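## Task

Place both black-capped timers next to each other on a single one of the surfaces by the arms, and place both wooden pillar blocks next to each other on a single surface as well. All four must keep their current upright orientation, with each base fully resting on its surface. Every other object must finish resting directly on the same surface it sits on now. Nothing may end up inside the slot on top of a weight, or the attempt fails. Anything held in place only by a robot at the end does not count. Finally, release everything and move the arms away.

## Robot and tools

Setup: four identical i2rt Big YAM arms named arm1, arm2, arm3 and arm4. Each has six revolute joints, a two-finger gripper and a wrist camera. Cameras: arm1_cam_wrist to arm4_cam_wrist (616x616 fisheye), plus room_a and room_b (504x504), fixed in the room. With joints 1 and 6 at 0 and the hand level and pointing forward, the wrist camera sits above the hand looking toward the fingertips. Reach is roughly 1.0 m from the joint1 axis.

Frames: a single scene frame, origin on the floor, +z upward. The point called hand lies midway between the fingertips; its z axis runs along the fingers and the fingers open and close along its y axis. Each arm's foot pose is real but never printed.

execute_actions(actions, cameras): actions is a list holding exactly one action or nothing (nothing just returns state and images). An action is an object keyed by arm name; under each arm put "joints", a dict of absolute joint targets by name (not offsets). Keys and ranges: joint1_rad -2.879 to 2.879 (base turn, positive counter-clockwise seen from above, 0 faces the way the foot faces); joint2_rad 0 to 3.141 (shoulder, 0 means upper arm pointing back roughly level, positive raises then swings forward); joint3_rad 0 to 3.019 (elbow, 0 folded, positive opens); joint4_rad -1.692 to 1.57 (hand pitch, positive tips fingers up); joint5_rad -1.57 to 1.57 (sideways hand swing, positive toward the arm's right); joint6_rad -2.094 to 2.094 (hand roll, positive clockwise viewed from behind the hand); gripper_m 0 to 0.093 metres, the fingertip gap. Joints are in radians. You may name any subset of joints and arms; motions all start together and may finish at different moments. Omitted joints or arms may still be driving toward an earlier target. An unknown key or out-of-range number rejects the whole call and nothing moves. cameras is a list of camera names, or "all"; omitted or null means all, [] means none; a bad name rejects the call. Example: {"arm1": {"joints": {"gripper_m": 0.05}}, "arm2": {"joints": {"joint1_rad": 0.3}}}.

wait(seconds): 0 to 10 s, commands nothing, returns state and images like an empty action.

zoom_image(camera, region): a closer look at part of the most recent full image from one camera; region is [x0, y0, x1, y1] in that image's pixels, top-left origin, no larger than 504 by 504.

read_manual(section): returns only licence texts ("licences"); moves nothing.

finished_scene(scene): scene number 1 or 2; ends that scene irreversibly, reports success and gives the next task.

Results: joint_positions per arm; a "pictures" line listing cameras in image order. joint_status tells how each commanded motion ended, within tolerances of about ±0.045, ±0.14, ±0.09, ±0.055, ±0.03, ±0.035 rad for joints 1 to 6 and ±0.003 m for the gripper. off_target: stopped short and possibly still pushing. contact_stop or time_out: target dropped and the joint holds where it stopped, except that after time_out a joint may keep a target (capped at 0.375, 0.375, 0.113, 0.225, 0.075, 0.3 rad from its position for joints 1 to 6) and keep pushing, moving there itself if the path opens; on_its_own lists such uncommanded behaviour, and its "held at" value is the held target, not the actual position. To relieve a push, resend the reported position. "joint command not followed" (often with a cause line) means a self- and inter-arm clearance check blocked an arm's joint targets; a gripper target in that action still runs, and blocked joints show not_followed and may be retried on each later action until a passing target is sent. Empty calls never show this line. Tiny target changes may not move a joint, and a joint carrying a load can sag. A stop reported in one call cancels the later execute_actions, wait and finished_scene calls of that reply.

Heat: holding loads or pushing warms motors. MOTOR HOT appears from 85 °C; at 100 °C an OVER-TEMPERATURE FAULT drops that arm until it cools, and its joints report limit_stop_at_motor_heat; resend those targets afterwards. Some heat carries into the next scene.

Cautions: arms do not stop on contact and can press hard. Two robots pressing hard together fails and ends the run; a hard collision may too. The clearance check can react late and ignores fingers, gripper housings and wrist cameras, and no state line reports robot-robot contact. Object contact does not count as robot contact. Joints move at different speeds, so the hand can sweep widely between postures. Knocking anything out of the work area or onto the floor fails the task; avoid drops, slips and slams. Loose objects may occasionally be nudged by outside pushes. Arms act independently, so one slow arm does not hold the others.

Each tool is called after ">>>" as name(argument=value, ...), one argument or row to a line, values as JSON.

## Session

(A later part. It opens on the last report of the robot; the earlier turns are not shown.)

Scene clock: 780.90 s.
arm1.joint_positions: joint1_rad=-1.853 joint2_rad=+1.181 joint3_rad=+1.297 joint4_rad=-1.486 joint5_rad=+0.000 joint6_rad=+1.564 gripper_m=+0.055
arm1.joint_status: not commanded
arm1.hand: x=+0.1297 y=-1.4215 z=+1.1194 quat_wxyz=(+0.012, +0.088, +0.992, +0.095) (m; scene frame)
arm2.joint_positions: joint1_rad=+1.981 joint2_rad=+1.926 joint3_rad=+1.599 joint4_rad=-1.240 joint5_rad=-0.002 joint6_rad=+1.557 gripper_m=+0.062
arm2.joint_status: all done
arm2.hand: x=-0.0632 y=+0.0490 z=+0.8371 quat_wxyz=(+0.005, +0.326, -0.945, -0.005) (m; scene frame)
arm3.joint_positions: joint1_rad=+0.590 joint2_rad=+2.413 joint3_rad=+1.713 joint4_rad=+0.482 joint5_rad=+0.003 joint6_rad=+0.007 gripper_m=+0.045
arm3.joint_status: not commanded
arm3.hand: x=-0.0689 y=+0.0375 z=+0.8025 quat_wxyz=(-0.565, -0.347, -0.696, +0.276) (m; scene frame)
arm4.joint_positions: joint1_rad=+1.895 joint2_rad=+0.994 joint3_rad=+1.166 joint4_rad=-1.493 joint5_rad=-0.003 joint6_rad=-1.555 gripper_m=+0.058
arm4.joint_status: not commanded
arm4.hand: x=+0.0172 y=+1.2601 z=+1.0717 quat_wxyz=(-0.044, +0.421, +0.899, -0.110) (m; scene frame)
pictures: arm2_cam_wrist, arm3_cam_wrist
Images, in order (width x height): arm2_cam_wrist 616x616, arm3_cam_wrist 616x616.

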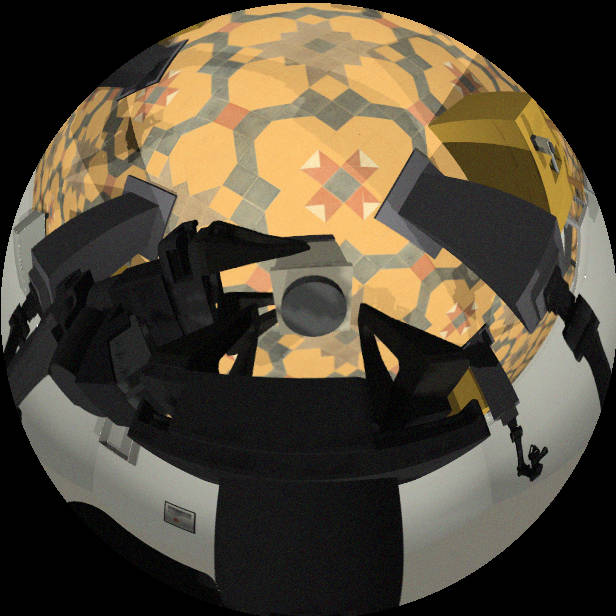

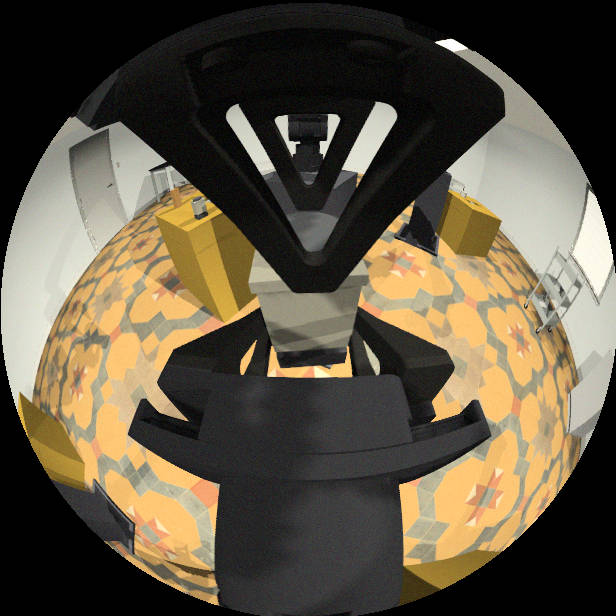

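Tip looks near body-top level. Close.

>>> execute_actions(
  actions=[
    {"arm2":{"joints":{"gripper_m":0.02}}},
  ],
  cameras=["arm2_cam_wrist","arm3_cam_wrist"],
)

Scene clock: 786.60 s.
arm1.joint_positions: joint1_rad=-1.853 joint2_rad=+1.181 joint3_rad=+1.297 joint4_rad=-1.486 joint5_rad=+0.000 joint6_rad=+1.564 gripper_m=+0.055
arm1.joint_status: not commanded
arm1.hand: x=+0.1297 y=-1.4215 z=+1.1194 quat_wxyz=(+0.012, +0.088, +0.992, +0.095) (m; scene frame)
arm2.joint_positions: joint1_rad=+1.981 joint2_rad=+1.927 joint3_rad=+1.597 joint4_rad=-1.240 joint5_rad=-0.001 joint6_rad=+1.558 gripper_m=+0.036
arm2.joint_status: gripper_m off_target (ended at +0.036, target +0.020)
arm2.hand: x=-0.0628 y=+0.0485 z=+0.8365 quat_wxyz=(+0.004, +0.326, -0.945, -0.004) (m; scene frame)
arm3.joint_positions: joint1_rad=+0.590 joint2_rad=+2.414 joint3_rad=+1.713 joint4_rad=+0.481 joint5_rad=+0.002 joint6_rad=+0.007 gripper_m=+0.045
arm3.joint_status: not commanded
arm3.hand: x=-0.0688 y=+0.0377 z=+0.8013 quat_wxyz=(-0.564, -0.347, -0.697, +0.275) (m; scene frame)
arm4.joint_positions: joint1_rad=+1.895 joint2_rad=+0.994 joint3_rad=+1.166 joint4_rad=-1.493 joint5_rad=-0.003 joint6_rad=-1.555 gripper_m=+0.058
arm4.joint_status: not commanded
arm4.hand: x=+0.0172 y=+1.2601 z=+1.0717 quat_wxyz=(-0.044, +0.421, +0.899, -0.110) (m; scene frame)
pictures: arm2_cam_wrist, arm3_cam_wrist
Images, in order (width x height): arm2_cam_wrist 616x616, arm3_cam_wrist 616x616.

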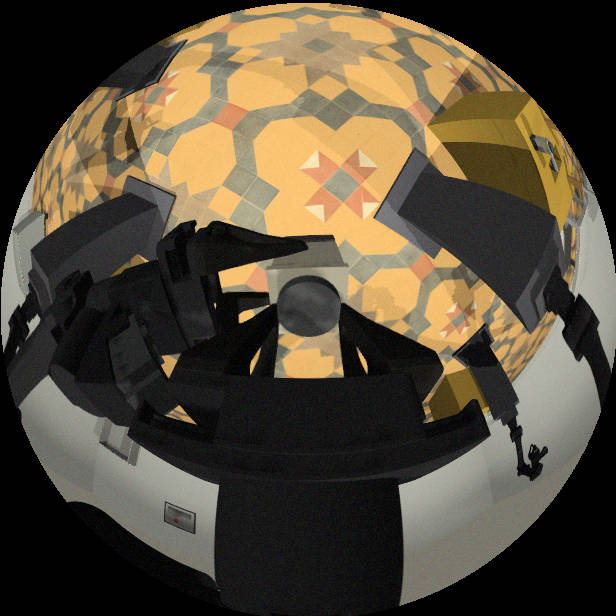

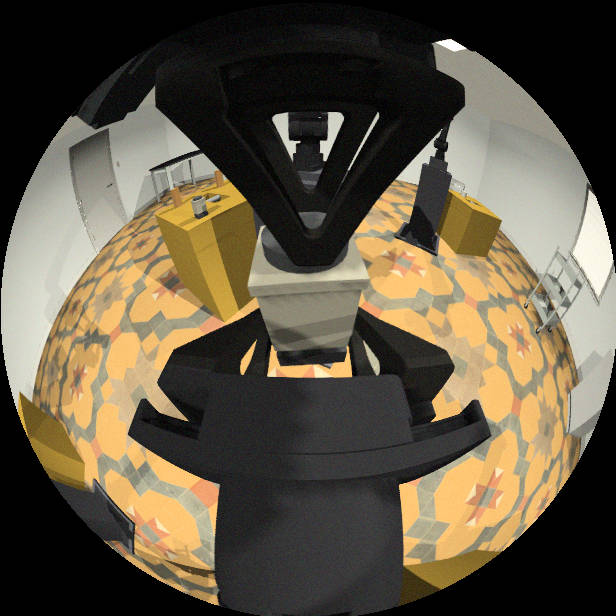

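>>> execute_actions(
  actions=[
    {"arm3":{"joints":{"gripper_m":0.093}}},
  ],
  cameras=[],
)

>>> execute_actions(
  actions=[
    {"arm3":{"joints":{"joint2_rad":2.2,"joint3_rad":1.3,"joint4_rad":0.7}}},
  ],
  cameras=["arm3_cam_wrist"],
)

>>> execute_actions(
  actions=[
    {"arm3":{"joints":{"joint2_rad":1.2,"joint3_rad":0.8,"joint4_rad":0}},"arm2":{"joints":{"joint1_rad":-0.5,"joint2_rad":1.8,"joint3_rad":1.4,"joint4_rad":-1.16,"joint6_rad":0}}},
  ],
  cameras=[],
)

>>> execute_actions(
  actions=[
    {"arm2":{"joints":{"joint2_rad":1.985,"joint3_rad":1.255,"joint4_rad":-0.817}}},
  ],
  cameras=["arm2_cam_wrist"],
)

Scene clock: 807.17 s.
arm1.joint_positions: joint1_rad=-1.853 joint2_rad=+1.181 joint3_rad=+1.297 joint4_rad=-1.486 joint5_rad=+0.000 joint6_rad=+1.564 gripper_m=+0.055
arm1.joint_status: not commanded
arm1.hand: x=+0.1297 y=-1.4215 z=+1.1194 quat_wxyz=(+0.012, +0.088, +0.992, +0.095) (m; scene frame)
arm2.joint_positions: joint1_rad=+1.981 joint2_rad=+1.927 joint3_rad=+1.597 joint4_rad=-1.240 joint5_rad=-0.001 joint6_rad=+1.558 gripper_m=+0.036
arm2.joint_status: not commanded
arm2.hand: x=-0.0629 y=+0.0487 z=+0.8365 quat_wxyz=(+0.004, +0.326, -0.945, -0.005) (m; scene frame)
arm3.joint_positions: joint1_rad=+0.590 joint2_rad=+2.414 joint3_rad=+1.713 joint4_rad=+0.481 joint5_rad=+0.002 joint6_rad=+0.007 gripper_m=+0.093
arm3.joint_status: all done
arm3.hand: x=-0.0688 y=+0.0377 z=+0.8013 quat_wxyz=(-0.564, -0.347, -0.697, +0.275) (m; scene frame)
arm4.joint_positions: joint1_rad=+1.895 joint2_rad=+0.994 joint3_rad=+1.166 joint4_rad=-1.493 joint5_rad=-0.003 joint6_rad=-1.555 gripper_m=+0.058
arm4.joint_status: not commanded
arm4.hand: x=+0.0172 y=+1.2601 z=+1.0717 quat_wxyz=(-0.044, +0.421, +0.899, -0.110) (m; scene frame)
pictures: none
No camera images: the call's "cameras" was empty. Leave "cameras" out to get every camera's image.

Scene clock: 808.53 s.
arm1.joint_positions: joint1_rad=-1.853 joint2_rad=+1.181 joint3_rad=+1.297 joint4_rad=-1.486 joint5_rad=+0.000 joint6_rad=+1.564 gripper_m=+0.055
arm1.joint_status: not commanded
arm1.hand: x=+0.1297 y=-1.4215 z=+1.1194 quat_wxyz=(+0.012, +0.088, +0.992, +0.095) (m; scene frame)
arm2.joint_positions: joint1_rad=+1.981 joint2_rad=+1.927 joint3_rad=+1.597 joint4_rad=-1.240 joint5_rad=-0.001 joint6_rad=+1.558 gripper_m=+0.036
arm2.joint_status: not commanded
arm2.hand: x=-0.0629 y=+0.0487 z=+0.8365 quat_wxyz=(+0.004, +0.326, -0.945, -0.005) (m; scene frame)
arm3.joint_positions: joint1_rad=+0.590 joint2_rad=+2.212 joint3_rad=+1.292 joint4_rad=+0.685 joint5_rad=+0.002 joint6_rad=+0.007 gripper_m=+0.093
arm3.joint_status: all done
arm3.hand: x=-0.1350 y=+0.1234 z=+0.8013 quat_wxyz=(-0.559, -0.349, -0.701, +0.272) (m; scene frame)
arm4.joint_positions: joint1_rad=+1.895 joint2_rad=+0.994 joint3_rad=+1.166 joint4_rad=-1.493 joint5_rad=-0.003 joint6_rad=-1.555 gripper_m=+0.058
arm4.joint_status: not commanded
arm4.hand: x=+0.0172 y=+1.2601 z=+1.0717 quat_wxyz=(-0.044, +0.421, +0.899, -0.110) (m; scene frame)
pictures: arm3_cam_wrist
Images, in order (width x height): arm3_cam_wrist 616x616.

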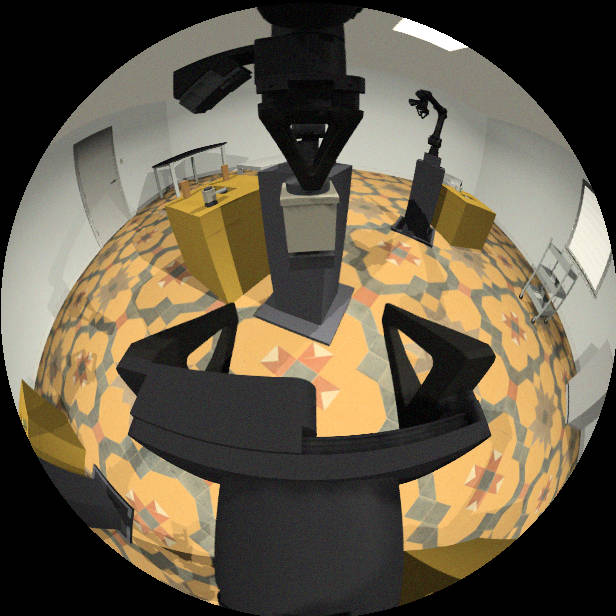

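Scene clock: 810.83 s.
arm1.joint_positions: joint1_rad=-1.853 joint2_rad=+1.181 joint3_rad=+1.297 joint4_rad=-1.486 joint5_rad=+0.000 joint6_rad=+1.564 gripper_m=+0.055
arm1.joint_status: not commanded
arm1.hand: x=+0.1297 y=-1.4215 z=+1.1194 quat_wxyz=(+0.012, +0.088, +0.992, +0.095) (m; scene frame)
arm2.joint_positions: joint1_rad=-0.509 joint2_rad=+1.811 joint3_rad=+1.398 joint4_rad=-1.158 joint5_rad=+0.002 joint6_rad=+0.014 gripper_m=+0.036
arm2.joint_status: all done
arm2.hand: x=+0.7962 y=-0.5530 z=+0.8158 quat_wxyz=(+0.006, -0.141, -0.990, -0.001) (m; scene frame)
arm3.joint_positions: joint1_rad=+0.590 joint2_rad=+1.193 joint3_rad=+0.804 joint4_rad=+0.016 joint5_rad=+0.002 joint6_rad=+0.007 gripper_m=+0.093
arm3.joint_status: all done
arm3.hand: x=-0.2864 y=+0.3189 z=+1.0412 quat_wxyz=(-0.509, -0.367, -0.738, +0.248) (m; scene frame)
arm4.joint_positions: joint1_rad=+1.895 joint2_rad=+0.994 joint3_rad=+1.166 joint4_rad=-1.493 joint5_rad=-0.003 joint6_rad=-1.555 gripper_m=+0.058
arm4.joint_status: not commanded
arm4.hand: x=+0.0172 y=+1.2601 z=+1.0717 quat_wxyz=(-0.044, +0.421, +0.899, -0.110) (m; scene frame)
pictures: none
No camera images: the call's "cameras" was empty. Leave "cameras" out to get every camera's image.

Scene clock: 811.97 s.
arm1.joint_positions: joint1_rad=-1.853 joint2_rad=+1.181 joint3_rad=+1.297 joint4_rad=-1.486 joint5_rad=+0.000 joint6_rad=+1.564 gripper_m=+0.055
arm1.joint_status: not commanded
arm1.hand: x=+0.1297 y=-1.4215 z=+1.1194 quat_wxyz=(+0.012, +0.088, +0.992, +0.095) (m; scene frame)
arm2.joint_positions: joint1_rad=-0.508 joint2_rad=+1.996 joint3_rad=+1.234 joint4_rad=-0.825 joint5_rad=+0.000 joint6_rad=+0.013 gripper_m=+0.036
arm2.joint_status: all done
arm2.hand: x=+0.7801 y=-0.5474 z=+0.6711 quat_wxyz=(+0.013, -0.140, -0.990, -0.003) (m; scene frame)
arm3.joint_positions: joint1_rad=+0.590 joint2_rad=+1.193 joint3_rad=+0.804 joint4_rad=+0.016 joint5_rad=+0.002 joint6_rad=+0.007 gripper_m=+0.093
arm3.joint_status: not commanded
arm3.hand: x=-0.2864 y=+0.3189 z=+1.0412 quat_wxyz=(-0.509, -0.367, -0.738, +0.248) (m; scene frame)
arm4.joint_positions: joint1_rad=+1.895 joint2_rad=+0.994 joint3_rad=+1.166 joint4_rad=-1.493 joint5_rad=-0.003 joint6_rad=-1.555 gripper_m=+0.058
arm4.joint_status: not commanded
arm4.hand: x=+0.0172 y=+1.2601 z=+1.0717 quat_wxyz=(-0.044, +0.421, +0.899, -0.110) (m; scene frame)
pictures: arm2_cam_wrist
Images, in order (width x height): arm2_cam_wrist 616x616.

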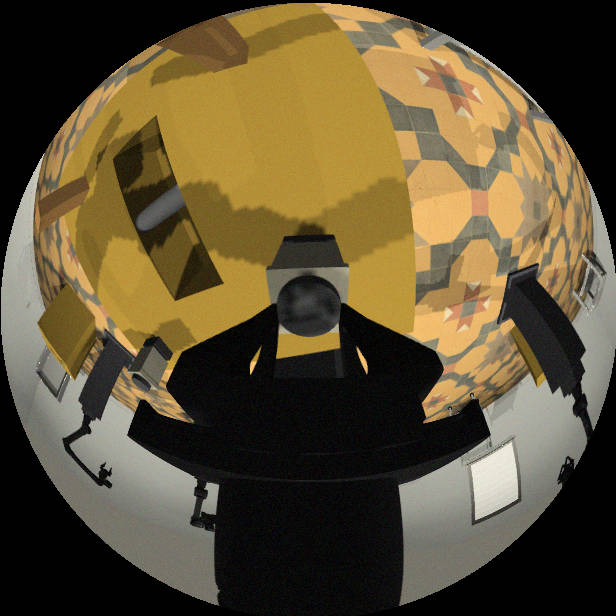

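>>> execute_actions(
  actions=[
    {"arm2":{"joints":{"joint2_rad":2.04,"joint4_rad":-0.765}}},
  ],
  cameras=["arm2_cam_wrist","room_a"],
)

>>> zoom_image(
  camera="room_a",
  region=[125, 220, 205, 290],
)

Scene clock: 819.57 s.
arm1.joint_positions: joint1_rad=-1.853 joint2_rad=+1.181 joint3_rad=+1.297 joint4_rad=-1.486 joint5_rad=+0.000 joint6_rad=+1.564 gripper_m=+0.055
arm1.joint_status: not commanded
arm1.hand: x=+0.1297 y=-1.4215 z=+1.1194 quat_wxyz=(+0.012, +0.088, +0.992, +0.095) (m; scene frame)
arm2.joint_positions: joint1_rad=-0.508 joint2_rad=+2.020 joint3_rad=+1.234 joint4_rad=-0.777 joint5_rad=+0.000 joint6_rad=+0.013 gripper_m=+0.036
arm2.joint_status: all done
arm2.hand: x=+0.7872 y=-0.5491 z=+0.6595 quat_wxyz=(+0.001, -0.140, -0.990, -0.001) (m; scene frame)
arm3.joint_positions: joint1_rad=+0.590 joint2_rad=+1.193 joint3_rad=+0.804 joint4_rad=+0.016 joint5_rad=+0.002 joint6_rad=+0.007 gripper_m=+0.093
arm3.joint_status: not commanded
arm3.hand: x=-0.2864 y=+0.3189 z=+1.0412 quat_wxyz=(-0.509, -0.367, -0.738, +0.248) (m; scene frame)
arm4.joint_positions: joint1_rad=+1.895 joint2_rad=+0.994 joint3_rad=+1.166 joint4_rad=-1.493 joint5_rad=-0.003 joint6_rad=-1.555 gripper_m=+0.058
arm4.joint_status: not commanded
arm4.hand: x=+0.0172 y=+1.2601 z=+1.0717 quat_wxyz=(-0.044, +0.421, +0.899, -0.110) (m; scene frame)
pictures: arm2_cam_wrist, room_a
Images, in order (width x height): arm2_cam_wrist 616x616, room_a 504x504.

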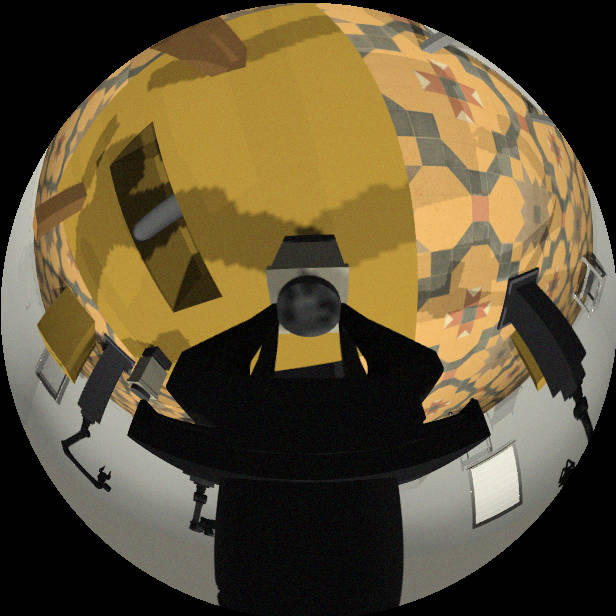

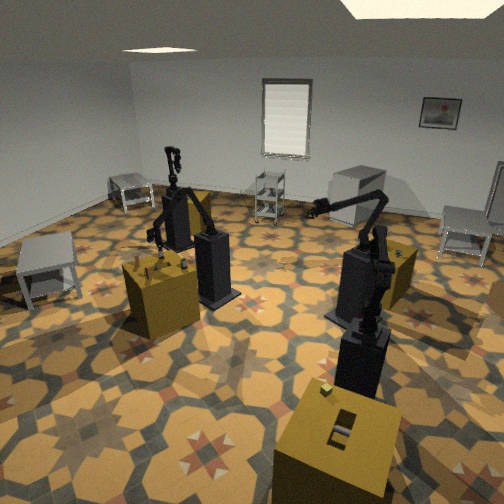

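Region (125, 220, 205, 290) of room_a's 504x504 image, scaled by 6.300, with more detail than that image has; it fills the top 441 rows of this view, and the rest is white.

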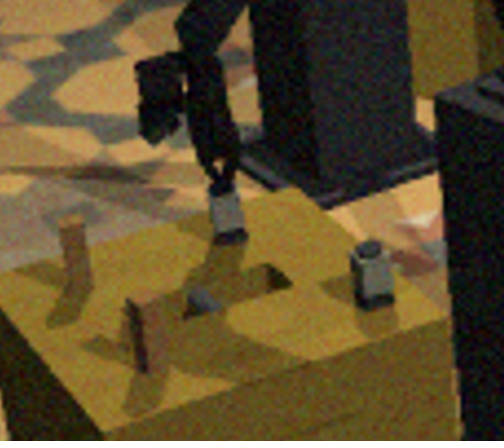

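>>> execute_actions(
  actions=[
    {"arm2":{"joints":{"joint2_rad":2.065}}},
  ],
  cameras=["arm2_cam_wrist"],
)

Scene clock: 834.27 s.
arm1.joint_positions: joint1_rad=-1.853 joint2_rad=+1.181 joint3_rad=+1.297 joint4_rad=-1.486 joint5_rad=+0.000 joint6_rad=+1.564 gripper_m=+0.055
arm1.joint_status: not commanded
arm1.hand: x=+0.1297 y=-1.4215 z=+1.1194 quat_wxyz=(+0.012, +0.088, +0.992, +0.095) (m; scene frame)
arm2.joint_positions: joint1_rad=-0.508 joint2_rad=+2.020 joint3_rad=+1.234 joint4_rad=-0.777 joint5_rad=+0.000 joint6_rad=+0.013 gripper_m=+0.036
arm2.joint_status: all done
arm2.hand: x=+0.7872 y=-0.5491 z=+0.6595 quat_wxyz=(+0.001, -0.140, -0.990, -0.001) (m; scene frame)
arm3.joint_positions: joint1_rad=+0.590 joint2_rad=+1.193 joint3_rad=+0.804 joint4_rad=+0.016 joint5_rad=+0.002 joint6_rad=+0.007 gripper_m=+0.093
arm3.joint_status: not commanded
arm3.hand: x=-0.2864 y=+0.3189 z=+1.0412 quat_wxyz=(-0.509, -0.367, -0.738, +0.248) (m; scene frame)
arm4.joint_positions: joint1_rad=+1.895 joint2_rad=+0.994 joint3_rad=+1.166 joint4_rad=-1.493 joint5_rad=-0.003 joint6_rad=-1.555 gripper_m=+0.058
arm4.joint_status: not commanded
arm4.hand: x=+0.0172 y=+1.2601 z=+1.0717 quat_wxyz=(-0.044, +0.421, +0.899, -0.110) (m; scene frame)
pictures: arm2_cam_wrist
Images, in order (width x height): arm2_cam_wrist 616x616.

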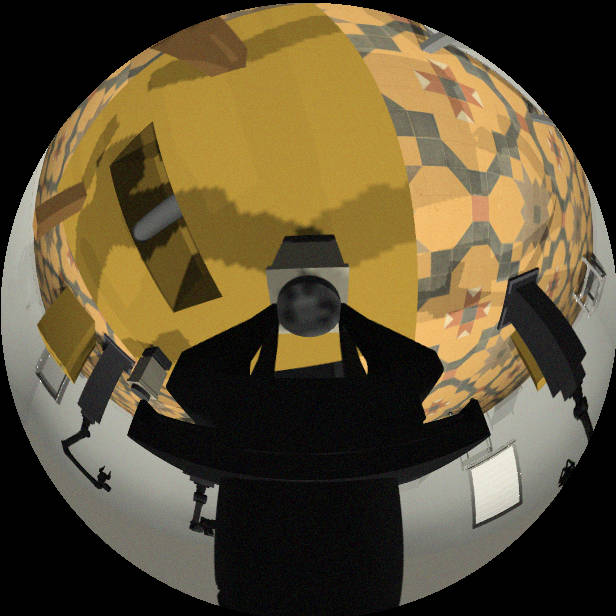

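>>> execute_actions(
  actions=[
    {"arm2":{"joints":{"joint2_rad":2.02,"gripper_m":0.08}}},
  ],
  cameras=[],
)

>>> execute_actions(
  actions=[
    {"arm2":{"joints":{"joint2_rad":1.6,"joint3_rad":1.3,"joint4_rad":-1.25}}},
  ],
  cameras=["arm2_cam_wrist","room_a","room_b"],
)

Scene clock: 840.87 s.
arm1.joint_positions: joint1_rad=-1.853 joint2_rad=+1.181 joint3_rad=+1.297 joint4_rad=-1.486 joint5_rad=+0.000 joint6_rad=+1.564 gripper_m=+0.055
arm1.joint_status: not commanded
arm1.hand: x=+0.1297 y=-1.4215 z=+1.1194 quat_wxyz=(+0.012, +0.088, +0.992, +0.095) (m; scene frame)
arm2.joint_positions: joint1_rad=-0.508 joint2_rad=+2.020 joint3_rad=+1.234 joint4_rad=-0.774 joint5_rad=+0.000 joint6_rad=+0.013 gripper_m=+0.080
arm2.joint_status: all done
arm2.hand: x=+0.7879 y=-0.5493 z=+0.6595 quat_wxyz=(-0.001, -0.140, -0.990, -0.001) (m; scene frame)
arm3.joint_positions: joint1_rad=+0.590 joint2_rad=+1.193 joint3_rad=+0.804 joint4_rad=+0.016 joint5_rad=+0.002 joint6_rad=+0.007 gripper_m=+0.093
arm3.joint_status: not commanded
arm3.hand: x=-0.2864 y=+0.3189 z=+1.0412 quat_wxyz=(-0.509, -0.367, -0.738, +0.248) (m; scene frame)
arm4.joint_positions: joint1_rad=+1.895 joint2_rad=+0.994 joint3_rad=+1.166 joint4_rad=-1.493 joint5_rad=-0.003 joint6_rad=-1.555 gripper_m=+0.058
arm4.joint_status: not commanded
arm4.hand: x=+0.0172 y=+1.2601 z=+1.0717 quat_wxyz=(-0.044, +0.421, +0.899, -0.110) (m; scene frame)
pictures: none
No camera images: the call's "cameras" was empty. Leave "cameras" out to get every camera's image.

Scene clock: 842.23 s.
arm1.joint_positions: joint1_rad=-1.853 joint2_rad=+1.181 joint3_rad=+1.297 joint4_rad=-1.486 joint5_rad=+0.000 joint6_rad=+1.564 gripper_m=+0.055
arm1.joint_status: not commanded
arm1.hand: x=+0.1297 y=-1.4215 z=+1.1194 quat_wxyz=(+0.012, +0.088, +0.992, +0.095) (m; scene frame)
arm2.joint_positions: joint1_rad=-0.508 joint2_rad=+1.589 joint3_rad=+1.283 joint4_rad=-1.241 joint5_rad=+0.000 joint6_rad=+0.013 gripper_m=+0.080
arm2.joint_status: all done
arm2.hand: x=+0.7385 y=-0.5363 z=+0.8810 quat_wxyz=(-0.007, -0.140, -0.990, +0.000) (m; scene frame)
arm3.joint_positions: joint1_rad=+0.590 joint2_rad=+1.193 joint3_rad=+0.804 joint4_rad=+0.016 joint5_rad=+0.002 joint6_rad=+0.007 gripper_m=+0.093
arm3.joint_status: not commanded
arm3.hand: x=-0.2864 y=+0.3189 z=+1.0412 quat_wxyz=(-0.509, -0.367, -0.738, +0.248) (m; scene frame)
arm4.joint_positions: joint1_rad=+1.895 joint2_rad=+0.994 joint3_rad=+1.166 joint4_rad=-1.493 joint5_rad=-0.003 joint6_rad=-1.555 gripper_m=+0.058
arm4.joint_status: not commanded
arm4.hand: x=+0.0172 y=+1.2601 z=+1.0717 quat_wxyz=(-0.044, +0.421, +0.899, -0.110) (m; scene frame)
pictures: arm2_cam_wrist, room_a, room_b
Images, in order (width x height): arm2_cam_wrist 616x616, room_a 504x504, room_b 504x504.

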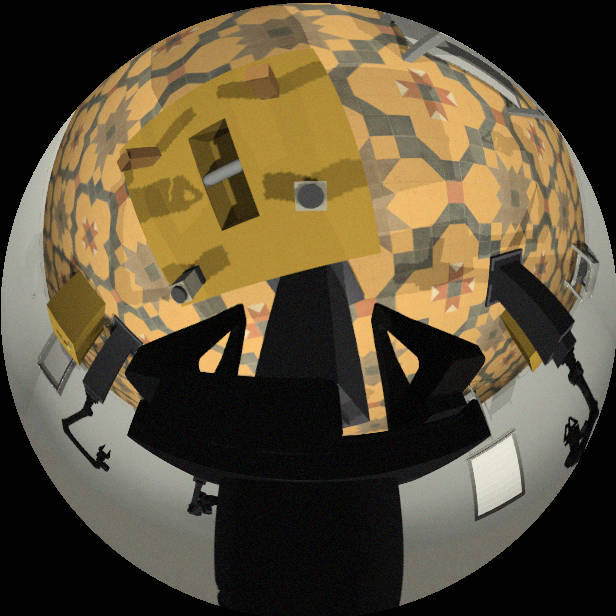

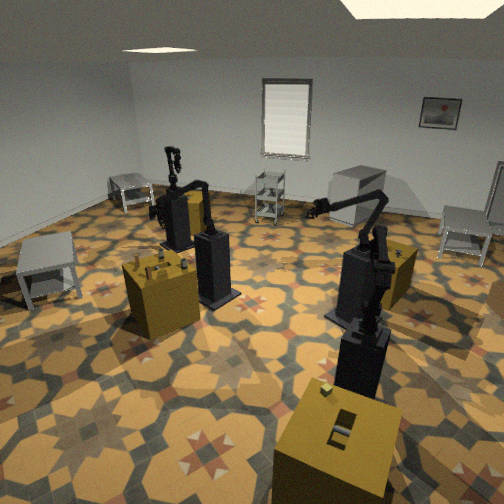

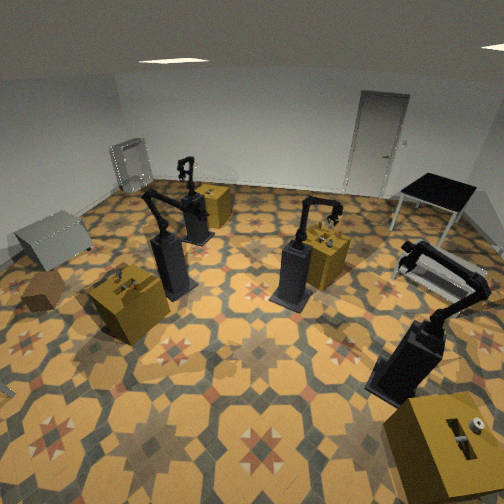

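>>> finished_scene(
  scene=1,
)

The scene is finished: the task was done.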